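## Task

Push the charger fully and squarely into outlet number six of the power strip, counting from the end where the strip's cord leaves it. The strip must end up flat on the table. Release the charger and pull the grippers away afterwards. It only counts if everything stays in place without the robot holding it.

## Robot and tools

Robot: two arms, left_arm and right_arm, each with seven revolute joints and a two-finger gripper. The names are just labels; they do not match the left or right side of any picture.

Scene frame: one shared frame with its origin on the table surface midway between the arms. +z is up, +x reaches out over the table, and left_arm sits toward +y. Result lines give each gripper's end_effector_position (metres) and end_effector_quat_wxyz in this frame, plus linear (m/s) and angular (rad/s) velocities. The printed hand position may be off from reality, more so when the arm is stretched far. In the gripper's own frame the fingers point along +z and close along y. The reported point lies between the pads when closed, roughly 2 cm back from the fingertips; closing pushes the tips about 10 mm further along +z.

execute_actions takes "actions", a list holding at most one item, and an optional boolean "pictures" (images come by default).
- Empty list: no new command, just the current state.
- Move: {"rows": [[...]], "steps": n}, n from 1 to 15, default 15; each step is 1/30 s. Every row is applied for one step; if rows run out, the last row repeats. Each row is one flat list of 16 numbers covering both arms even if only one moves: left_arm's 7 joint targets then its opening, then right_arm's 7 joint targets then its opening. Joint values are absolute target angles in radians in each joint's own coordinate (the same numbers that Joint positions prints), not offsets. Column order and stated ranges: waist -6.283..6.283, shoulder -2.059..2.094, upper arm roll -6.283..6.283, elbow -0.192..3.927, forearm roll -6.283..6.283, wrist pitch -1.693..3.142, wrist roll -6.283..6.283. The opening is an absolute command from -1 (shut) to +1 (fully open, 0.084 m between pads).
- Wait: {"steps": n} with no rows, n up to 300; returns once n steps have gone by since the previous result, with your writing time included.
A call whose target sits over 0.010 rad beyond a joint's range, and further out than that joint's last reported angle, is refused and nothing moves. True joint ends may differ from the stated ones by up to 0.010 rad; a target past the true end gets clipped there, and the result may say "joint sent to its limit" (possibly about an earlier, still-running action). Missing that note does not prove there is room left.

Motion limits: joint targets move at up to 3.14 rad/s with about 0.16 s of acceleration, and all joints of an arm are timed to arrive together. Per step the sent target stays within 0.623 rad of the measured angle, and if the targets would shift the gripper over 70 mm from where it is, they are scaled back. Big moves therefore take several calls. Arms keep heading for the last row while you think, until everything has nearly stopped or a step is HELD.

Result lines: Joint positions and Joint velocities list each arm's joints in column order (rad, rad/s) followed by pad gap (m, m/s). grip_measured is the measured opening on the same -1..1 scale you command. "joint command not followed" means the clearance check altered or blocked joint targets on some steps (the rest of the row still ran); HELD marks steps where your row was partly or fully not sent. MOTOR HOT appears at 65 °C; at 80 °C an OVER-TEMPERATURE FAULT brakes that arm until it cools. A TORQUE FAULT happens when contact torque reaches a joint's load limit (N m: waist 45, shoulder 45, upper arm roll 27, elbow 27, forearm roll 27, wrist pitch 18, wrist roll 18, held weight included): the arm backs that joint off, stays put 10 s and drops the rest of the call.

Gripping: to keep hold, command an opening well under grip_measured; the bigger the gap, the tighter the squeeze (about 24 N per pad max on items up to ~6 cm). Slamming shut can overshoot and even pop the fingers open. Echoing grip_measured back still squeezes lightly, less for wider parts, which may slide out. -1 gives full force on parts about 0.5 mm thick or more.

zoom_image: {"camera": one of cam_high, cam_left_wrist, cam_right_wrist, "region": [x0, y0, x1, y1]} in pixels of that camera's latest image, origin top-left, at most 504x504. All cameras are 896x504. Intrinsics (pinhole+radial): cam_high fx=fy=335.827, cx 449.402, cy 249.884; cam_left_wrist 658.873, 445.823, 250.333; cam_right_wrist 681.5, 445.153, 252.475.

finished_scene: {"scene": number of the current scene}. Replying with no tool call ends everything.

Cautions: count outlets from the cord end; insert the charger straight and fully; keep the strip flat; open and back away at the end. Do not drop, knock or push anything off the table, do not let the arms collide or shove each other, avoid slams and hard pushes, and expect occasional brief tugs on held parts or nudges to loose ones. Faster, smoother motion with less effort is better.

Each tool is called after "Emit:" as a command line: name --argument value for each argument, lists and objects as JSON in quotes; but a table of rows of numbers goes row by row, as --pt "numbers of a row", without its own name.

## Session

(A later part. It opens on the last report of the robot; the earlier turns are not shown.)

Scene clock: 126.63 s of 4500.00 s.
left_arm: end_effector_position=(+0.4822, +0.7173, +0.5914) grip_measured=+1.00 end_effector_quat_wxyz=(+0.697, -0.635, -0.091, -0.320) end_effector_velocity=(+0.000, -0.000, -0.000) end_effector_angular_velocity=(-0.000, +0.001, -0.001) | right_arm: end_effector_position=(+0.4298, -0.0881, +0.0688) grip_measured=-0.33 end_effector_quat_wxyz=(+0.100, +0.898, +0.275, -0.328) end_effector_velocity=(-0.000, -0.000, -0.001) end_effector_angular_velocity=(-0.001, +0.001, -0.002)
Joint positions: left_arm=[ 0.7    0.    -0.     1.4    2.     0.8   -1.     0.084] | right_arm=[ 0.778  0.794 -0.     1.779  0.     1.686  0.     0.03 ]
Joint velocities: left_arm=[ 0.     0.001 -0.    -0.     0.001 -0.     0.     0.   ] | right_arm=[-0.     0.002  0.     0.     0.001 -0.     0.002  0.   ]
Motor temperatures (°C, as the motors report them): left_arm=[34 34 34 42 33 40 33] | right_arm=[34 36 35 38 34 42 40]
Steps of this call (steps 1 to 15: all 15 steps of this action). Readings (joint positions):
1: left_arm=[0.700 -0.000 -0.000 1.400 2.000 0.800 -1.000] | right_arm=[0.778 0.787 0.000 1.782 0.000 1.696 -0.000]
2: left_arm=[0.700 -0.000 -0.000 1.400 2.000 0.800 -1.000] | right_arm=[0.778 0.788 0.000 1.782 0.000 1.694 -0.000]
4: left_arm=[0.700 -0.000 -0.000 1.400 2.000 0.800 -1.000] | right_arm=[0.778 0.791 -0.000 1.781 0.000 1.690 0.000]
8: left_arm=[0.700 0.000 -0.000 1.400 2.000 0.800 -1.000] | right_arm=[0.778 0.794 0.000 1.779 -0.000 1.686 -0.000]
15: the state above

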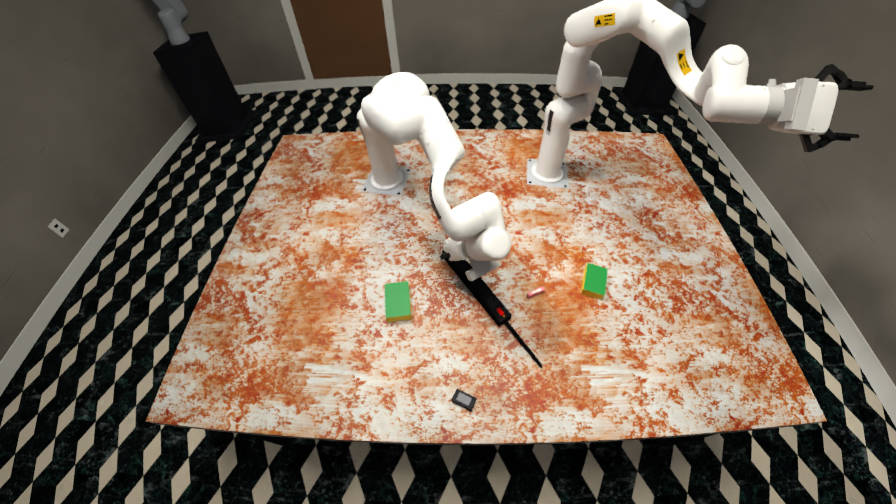

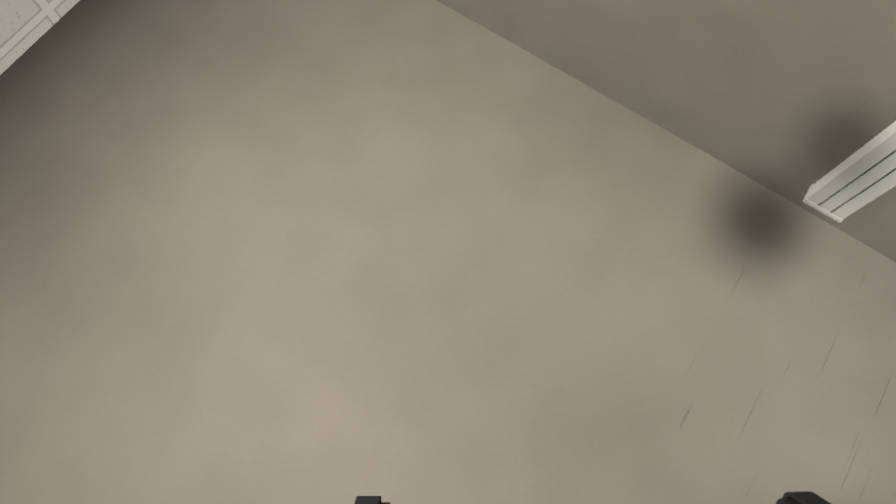

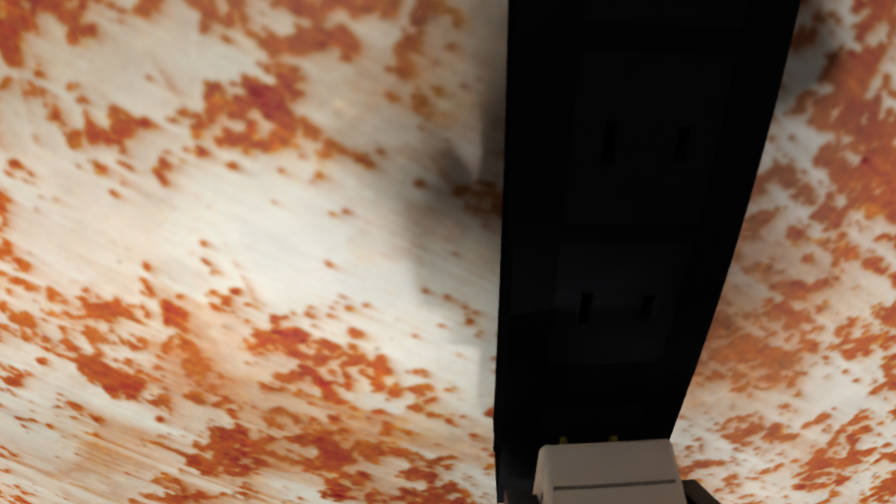

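Entering.

Emit:
execute_actions --actions '[{"rows":[[0.7,0,0,1.4,2.0,0.8,-1,1,0.7783,0.805,0,1.7755,0,1.6715,0,-1]]}]' --pictures false

Emit:
execute_actions --actions '[{"rows":[[0.7,0,0,1.4,2.0,0.8,-1,1,0.7783,0.817,0,1.772,0,1.656,0,-1]]}]' --pictures false

Emit:
execute_actions --actions '[{"steps":45}]'

Scene clock: 135.60 s of 4500.00 s.
left_arm: end_effector_position=(+0.4822, +0.7173, +0.5914) grip_measured=+1.00 end_effector_quat_wxyz=(+0.697, -0.635, -0.091, -0.320) end_effector_velocity=(+0.000, -0.000, +0.002) end_effector_angular_velocity=(+0.002, -0.002, -0.000) | right_arm: end_effector_position=(+0.4297, -0.0881, +0.0622) grip_measured=-0.33 end_effector_quat_wxyz=(+0.100, +0.898, +0.275, -0.328) end_effector_velocity=(+0.001, -0.000, -0.001) end_effector_angular_velocity=(+0.001, -0.001, -0.002)
Joint positions: left_arm=[ 0.7   -0.     0.     1.4    2.     0.8   -1.     0.084] | right_arm=[ 0.778  0.804  0.     1.776  0.     1.673 -0.     0.03 ]
Joint velocities: left_arm=[ 0.    -0.    -0.     0.003  0.    -0.    -0.     0.   ] | right_arm=[-0.002  0.001 -0.    -0.     0.    -0.003  0.     0.   ]
Motor temperatures (°C, as the motors report them): left_arm=[34 34 34 42 33 40 33] | right_arm=[34 36 35 38 34 41 40]
Steps of this call (steps 1 to 15: the robot went on to your last target; steps 16 to 90: nothing new was sent; then 5.47 s passed at rest; steps 91 to 105: all 15 steps of this action). Readings (joint positions):
91: left_arm=[0.700 -0.000 0.000 1.400 2.000 0.800 -1.000] | right_arm=[0.778 0.795 -0.000 1.779 -0.000 1.685 -0.000]
92: left_arm=[0.700 -0.000 -0.000 1.400 2.000 0.800 -1.000] | right_arm=[0.778 0.796 -0.000 1.779 0.000 1.683 -0.000]
94: left_arm=[0.700 -0.000 0.000 1.400 2.000 0.800 -1.000] | right_arm=[0.778 0.800 -0.000 1.778 0.000 1.677 0.000]
98: left_arm=[0.700 -0.000 -0.000 1.400 2.000 0.800 -1.000] | right_arm=[0.778 0.804 0.000 1.776 -0.000 1.674 -0.000]
105: the state above

Scene clock: 136.10 s of 4500.00 s.
left_arm: end_effector_position=(+0.4822, +0.7173, +0.5914) grip_measured=+1.00 end_effector_quat_wxyz=(+0.697, -0.635, -0.091, -0.320) end_effector_velocity=(-0.000, +0.000, +0.001) end_effector_angular_velocity=(+0.001, -0.001, +0.001) | right_arm: end_effector_position=(+0.4304, -0.0876, +0.0559) grip_measured=-0.33 end_effector_quat_wxyz=(+0.100, +0.899, +0.275, -0.327) end_effector_velocity=(-0.001, +0.000, -0.001) end_effector_angular_velocity=(+0.000, +0.000, +0.001)
Joint positions: left_arm=[ 0.7   -0.    -0.     1.4    2.     0.8   -1.     0.084] | right_arm=[0.778 0.814 0.    1.774 0.    1.659 0.    0.03 ]
Joint velocities: left_arm=[ 0.    -0.001  0.     0.    -0.     0.     0.     0.   ] | right_arm=[ 0.001  0.002 -0.    -0.001  0.    -0.003 -0.     0.   ]
Motor temperatures (°C, as the motors report them): left_arm=[34 34 34 42 33 40 33] | right_arm=[34 36 35 38 34 41 40]
Steps of this call (steps 1 to 15: all 15 steps of this action). Readings (joint positions):
1: left_arm=[0.700 -0.000 -0.000 1.400 2.000 0.800 -1.000] | right_arm=[0.778 0.804 0.000 1.776 0.000 1.673 -0.000]
2: left_arm=[0.700 0.000 -0.000 1.400 2.000 0.800 -1.000] | right_arm=[0.778 0.805 0.000 1.776 0.000 1.671 -0.000]
4: left_arm=[0.700 0.000 -0.000 1.400 2.000 0.800 -1.000] | right_arm=[0.778 0.810 0.000 1.775 0.000 1.663 -0.000]
8: left_arm=[0.700 -0.000 -0.000 1.400 2.000 0.800 -1.000] | right_arm=[0.778 0.813 0.000 1.775 0.000 1.660 0.000]
15: the state above

Scene clock: 137.60 s of 4500.00 s.
left_arm: end_effector_position=(+0.4822, +0.7173, +0.5914) grip_measured=+1.00 end_effector_quat_wxyz=(+0.697, -0.635, -0.091, -0.320) end_effector_velocity=(-0.000, +0.000, +0.000) end_effector_angular_velocity=(+0.000, -0.000, +0.001) | right_arm: end_effector_position=(+0.4301, -0.0878, +0.0555) grip_measured=-0.33 end_effector_quat_wxyz=(+0.100, +0.899, +0.275, -0.327) end_effector_velocity=(+0.000, -0.000, -0.000) end_effector_angular_velocity=(-0.000, +0.001, -0.001)
Joint positions: left_arm=[ 0.7   -0.     0.     1.4    2.     0.8   -1.     0.084] | right_arm=[ 0.778  0.813  0.     1.772  0.     1.657 -0.     0.03 ]
Joint velocities: left_arm=[-0.     0.     0.001  0.     0.     0.     0.    -0.   ] | right_arm=[-0.001  0.001  0.001  0.     0.    -0.     0.     0.   ]
Motor temperatures (°C, as the motors report them): left_arm=[34 34 34 42 33 40 33] | right_arm=[34 36 35 37 34 42 40]
Steps of this call (steps 1 to 15: the robot went on to your last target; steps 16 to 45: nothing new was sent). Readings (joint positions):
1: left_arm=[0.700 -0.000 0.000 1.400 2.000 0.800 -1.000] | right_arm=[0.778 0.814 0.000 1.774 0.000 1.659 0.000]
2: left_arm=[0.700 0.000 0.000 1.400 2.000 0.800 -1.000] | right_arm=[0.778 0.814 0.000 1.774 0.000 1.659 0.000]
4: left_arm=[0.700 -0.000 -0.000 1.400 2.000 0.800 -1.000] | right_arm=[0.778 0.814 0.000 1.774 0.000 1.659 0.000]
8: left_arm=[0.700 -0.000 -0.000 1.400 2.000 0.800 -1.000] | right_arm=[0.778 0.814 0.000 1.774 0.000 1.659 0.000]
45: the state above
All arms were judged still, so your last target was given up. Only a new action makes them travel on or press farther. Fingers that are still opening or closing keep moving.

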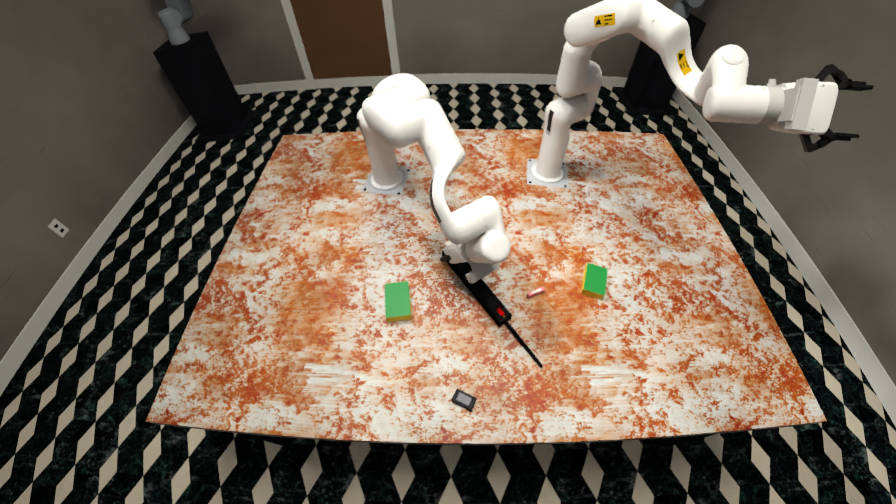

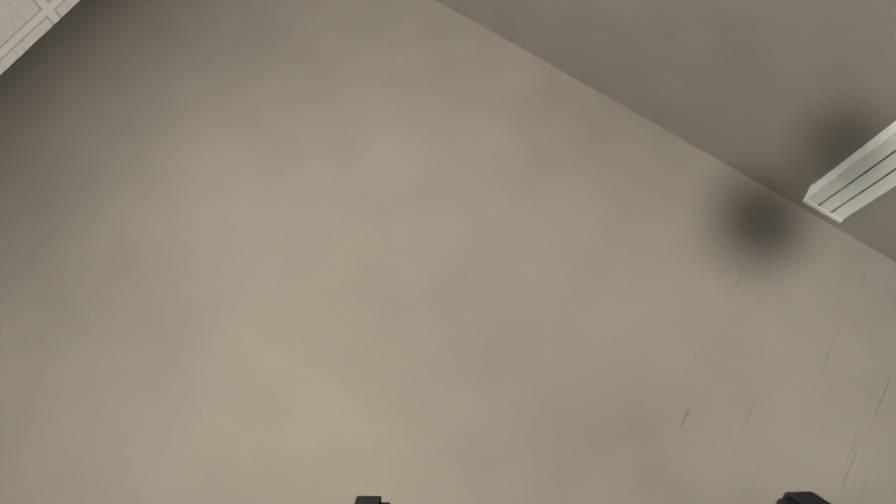

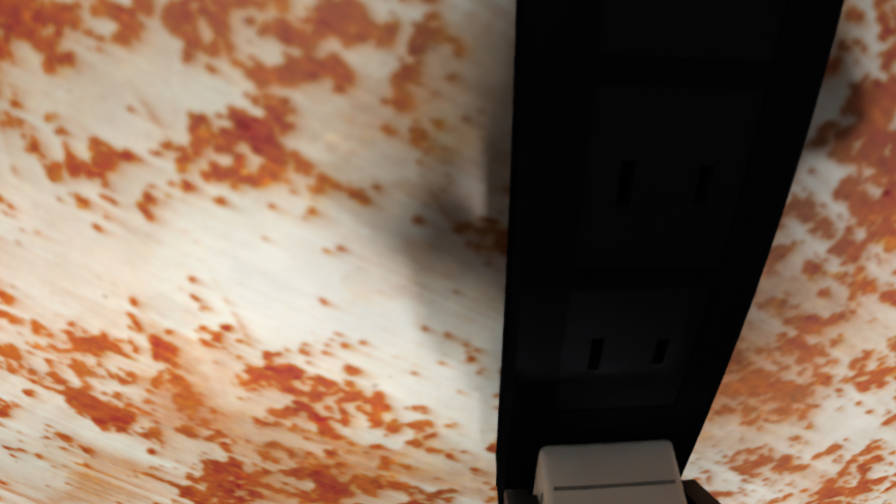

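Emit:
execute_actions --actions '[{"rows":[[0.7,0,0,1.4,2.0,0.8,-1,1,0.7783,0.813,0,1.772,0,1.657,0,1]]}]' --pictures false

Emit:
execute_actions --actions '[{"rows":[[0.7,0,0,1.4,2.0,0.8,-1,1,0.7783,0.55,0,1.8,0,1.92,0,1]]}]' --pictures false

Emit:
execute_actions --actions '[{"rows":[[0.7,0,0,1.4,2.0,0.8,-1,1,-0.3,0.3,0,1.8,0,1.92,0,1]]}]' --pictures false

Emit:
execute_actions --actions '[{"steps":25}]'

Emit:
zoom_image --camera "cam_high" --region '[420,220,530,330]'

Scene clock: 145.90 s of 4500.00 s.
left_arm: end_effector_position=(+0.4822, +0.7173, +0.5914) grip_measured=+1.00 end_effector_quat_wxyz=(+0.697, -0.635, -0.091, -0.320) end_effector_velocity=(-0.000, -0.000, +0.001) end_effector_angular_velocity=(+0.001, -0.001, +0.000) | right_arm: end_effector_position=(+0.4299, -0.0881, +0.0547) grip_measured=+1.00 end_effector_quat_wxyz=(+0.100, +0.898, +0.275, -0.328) end_effector_velocity=(-0.000, +0.000, +0.003) end_effector_angular_velocity=(+0.001, +0.000, +0.001)
Joint positions: left_arm=[ 0.7   -0.    -0.     1.4    2.     0.8   -1.     0.084] | right_arm=[ 0.778  0.814 -0.     1.771 -0.     1.656 -0.     0.084]
Joint velocities: left_arm=[ 0.    -0.001 -0.     0.001  0.     0.     0.    -0.   ] | right_arm=[ 0.    -0.005  0.     0.002  0.     0.006 -0.001  0.   ]
Motor temperatures (°C, as the motors report them): left_arm=[34 34 34 42 33 40 33] | right_arm=[34 35 35 35 34 43 40]
Steps of this call (steps 1 to 90: nothing new was sent; then 4.80 s passed at rest; steps 91 to 105: all 15 steps of this action). Readings (joint positions):
91: left_arm=[0.700 -0.000 -0.000 1.400 2.000 0.800 -1.000] | right_arm=[0.778 0.813 0.000 1.772 0.000 1.657 -0.000]
92: left_arm=[0.700 -0.000 -0.000 1.400 2.000 0.800 -1.000] | right_arm=[0.778 0.815 -0.000 1.770 -0.000 1.653 -0.000]
94: left_arm=[0.700 -0.000 -0.000 1.400 2.000 0.800 -1.000] | right_arm=[0.778 0.822 -0.001 1.761 -0.000 1.651 -0.000]
98: left_arm=[0.700 -0.000 -0.000 1.400 2.000 0.800 -1.000] | right_arm=[0.778 0.819 -0.000 1.766 -0.000 1.653 -0.000]
105: the state above

Scene clock: 146.40 s of 4500.00 s.
left_arm: end_effector_position=(+0.4822, +0.7173, +0.5914) grip_measured=+1.00 end_effector_quat_wxyz=(+0.697, -0.635, -0.091, -0.320) end_effector_velocity=(+0.000, +0.000, +0.000) end_effector_angular_velocity=(+0.000, -0.000, -0.000) | right_arm: end_effector_position=(+0.4163, -0.0972, +0.2080) grip_measured=+1.00 end_effector_quat_wxyz=(+0.095, +0.904, +0.277, -0.311) end_effector_velocity=(-0.028, -0.019, +0.049) end_effector_angular_velocity=(-0.035, +0.052, -0.001)
Joint positions: left_arm=[ 0.7    0.    -0.     1.4    2.     0.8   -1.     0.084] | right_arm=[ 0.778  0.555 -0.     1.803  0.     1.91  -0.     0.084]
Joint velocities: left_arm=[-0.     0.     0.     0.001  0.    -0.     0.     0.   ] | right_arm=[-0.001 -0.096  0.001 -0.026 -0.     0.132  0.001 -0.   ]
Motor temperatures (°C, as the motors report them): left_arm=[34 34 34 42 33 40 33] | right_arm=[34 35 35 36 34 43 40]
Steps of this call (steps 1 to 15: all 15 steps of this action). Readings (joint positions):
1: left_arm=[0.700 0.000 -0.000 1.400 2.000 0.800 -1.000] | right_arm=[0.778 0.814 -0.000 1.771 -0.000 1.657 -0.000]
2: left_arm=[0.700 -0.000 -0.000 1.400 2.000 0.800 -1.000] | right_arm=[0.778 0.810 -0.000 1.771 -0.000 1.662 0.000]
4: left_arm=[0.700 0.000 0.000 1.400 2.000 0.800 -1.000] | right_arm=[0.778 0.775 0.000 1.768 -0.000 1.704 0.000]
8: left_arm=[0.700 0.000 0.000 1.400 2.000 0.800 -1.000] | right_arm=[0.778 0.672 -0.000 1.790 0.000 1.796 -0.000]
15: the state above

Scene clock: 146.90 s of 4500.00 s.
left_arm: end_effector_position=(+0.4822, +0.7173, +0.5914) grip_measured=+1.00 end_effector_quat_wxyz=(+0.697, -0.635, -0.091, -0.320) end_effector_velocity=(-0.000, +0.000, -0.000) end_effector_angular_velocity=(+0.000, +0.000, +0.001) | right_arm: end_effector_position=(+0.4815, -0.2411, +0.2603) grip_measured=+1.00 end_effector_quat_wxyz=(+0.034, +0.954, +0.117, -0.273) end_effector_velocity=(+0.091, -0.365, +0.091) end_effector_angular_velocity=(+0.046, -0.191, -0.828)
Joint positions: left_arm=[ 0.7   -0.     0.     1.4    2.     0.8   -1.     0.084] | right_arm=[ 0.43   0.439 -0.001  1.799 -0.     1.917  0.     0.084]
Joint velocities: left_arm=[-0.  0.  0. -0.  0.  0.  0. -0.] | right_arm=[-0.826 -0.2   -0.002  0.001 -0.001  0.004  0.001 -0.   ]
Motor temperatures (°C, as the motors report them): left_arm=[34 34 34 42 33 40 33] | right_arm=[34 35 35 36 34 43 40]
Steps of this call (steps 1 to 15: all 15 steps of this action). Readings (joint positions):
1: left_arm=[0.700 -0.000 -0.000 1.400 2.000 0.800 -1.000] | right_arm=[0.778 0.553 -0.000 1.801 0.000 1.914 -0.000]
2: left_arm=[0.700 0.000 -0.000 1.400 2.000 0.800 -1.000] | right_arm=[0.775 0.551 0.001 1.799 0.000 1.916 -0.000]
4: left_arm=[0.700 -0.000 0.000 1.400 2.000 0.800 -1.000] | right_arm=[0.738 0.538 0.009 1.795 0.001 1.916 -0.000]
8: left_arm=[0.700 0.000 -0.000 1.400 2.000 0.800 -1.000] | right_arm=[0.619 0.494 -0.003 1.799 -0.000 1.916 0.000]
15: the state above

Scene clock: 147.73 s of 4500.00 s.
left_arm: end_effector_position=(+0.4822, +0.7173, +0.5914) grip_measured=+1.00 end_effector_quat_wxyz=(+0.697, -0.635, -0.091, -0.320) end_effector_velocity=(-0.000, +0.000, +0.000) end_effector_angular_velocity=(+0.000, -0.000, +0.001) | right_arm: end_effector_position=(+0.4468, -0.5467, +0.3208) grip_measured=+1.00 end_effector_quat_wxyz=(-0.047, +0.953, -0.218, -0.206) end_effector_velocity=(-0.131, -0.263, +0.054) end_effector_angular_velocity=(-0.077, -0.098, -0.647)
Joint positions: left_arm=[ 0.7   -0.    -0.     1.4    2.     0.8   -1.     0.084] | right_arm=[-0.262  0.307 -0.002  1.8   -0.     1.92   0.     0.084]
Joint velocities: left_arm=[ 0.  0.  0.  0. -0.  0. -0. -0.] | right_arm=[-0.588 -0.111 -0.062  0.013 -0.009  0.002  0.     0.   ]
Motor temperatures (°C, as the motors report them): left_arm=[34 34 34 42 33 40 33] | right_arm=[34 35 35 36 34 43 40]
Steps of this call (steps 1 to 25: the robot went on to your last target). Readings (joint positions):
1: left_arm=[0.700 -0.000 0.000 1.400 2.000 0.800 -1.000] | right_arm=[0.402 0.433 -0.001 1.799 -0.000 1.917 0.000]
2: left_arm=[0.700 0.000 -0.000 1.400 2.000 0.800 -1.000] | right_arm=[0.375 0.426 -0.001 1.799 -0.000 1.918 0.000]
4: left_arm=[0.700 -0.000 -0.000 1.400 2.000 0.800 -1.000] | right_arm=[0.320 0.415 -0.001 1.799 -0.000 1.918 0.000]
8: left_arm=[0.700 -0.000 0.000 1.400 2.000 0.800 -1.000] | right_arm=[0.208 0.394 -0.001 1.799 -0.000 1.918 0.000]
25: the state above

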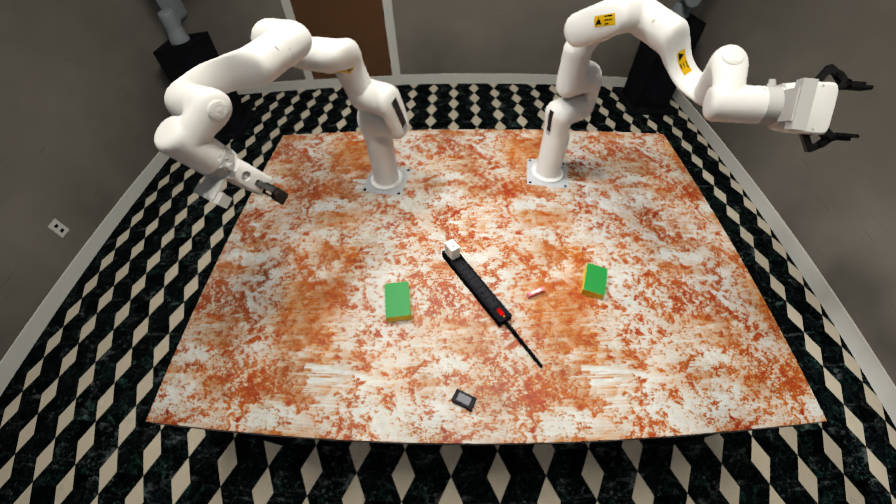

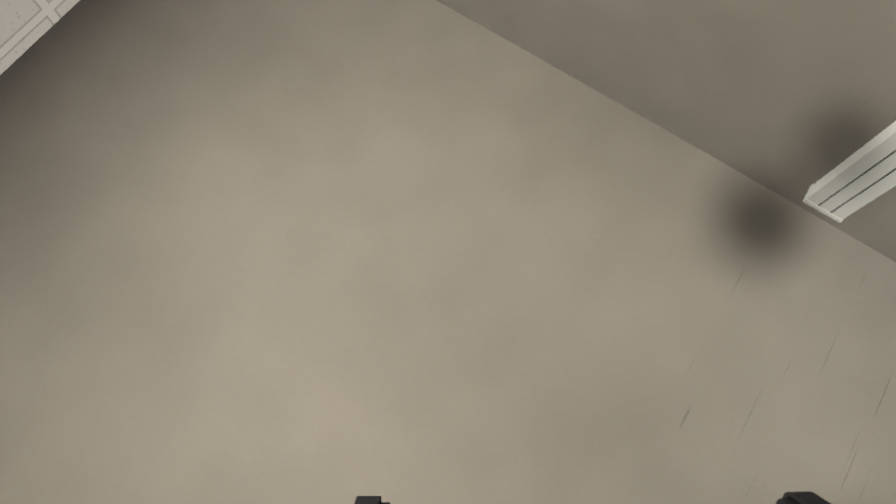

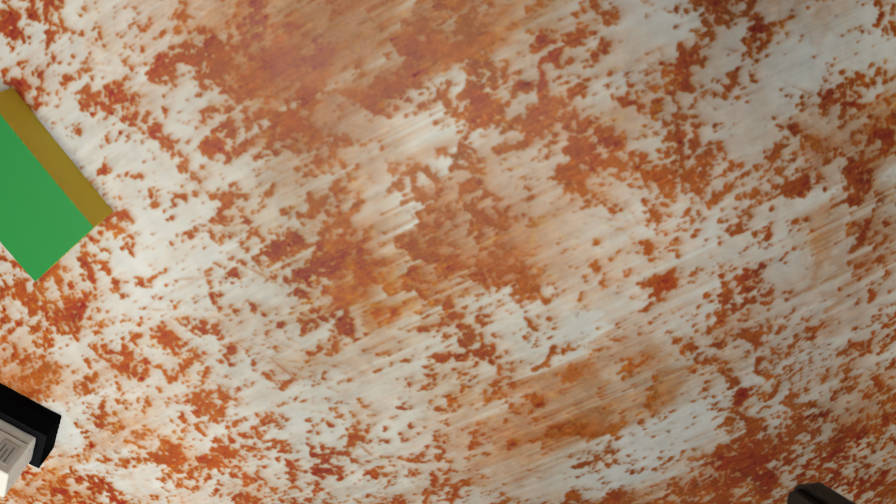

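Region (420, 220, 530, 330) of cam_high's 896x504 image, scaled by 4.582, with more detail than that image has.

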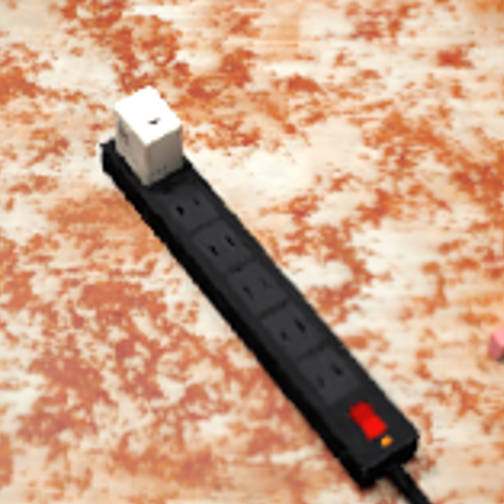

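Emit:
finished_scene --scene 2

The scene is finished: the task was done.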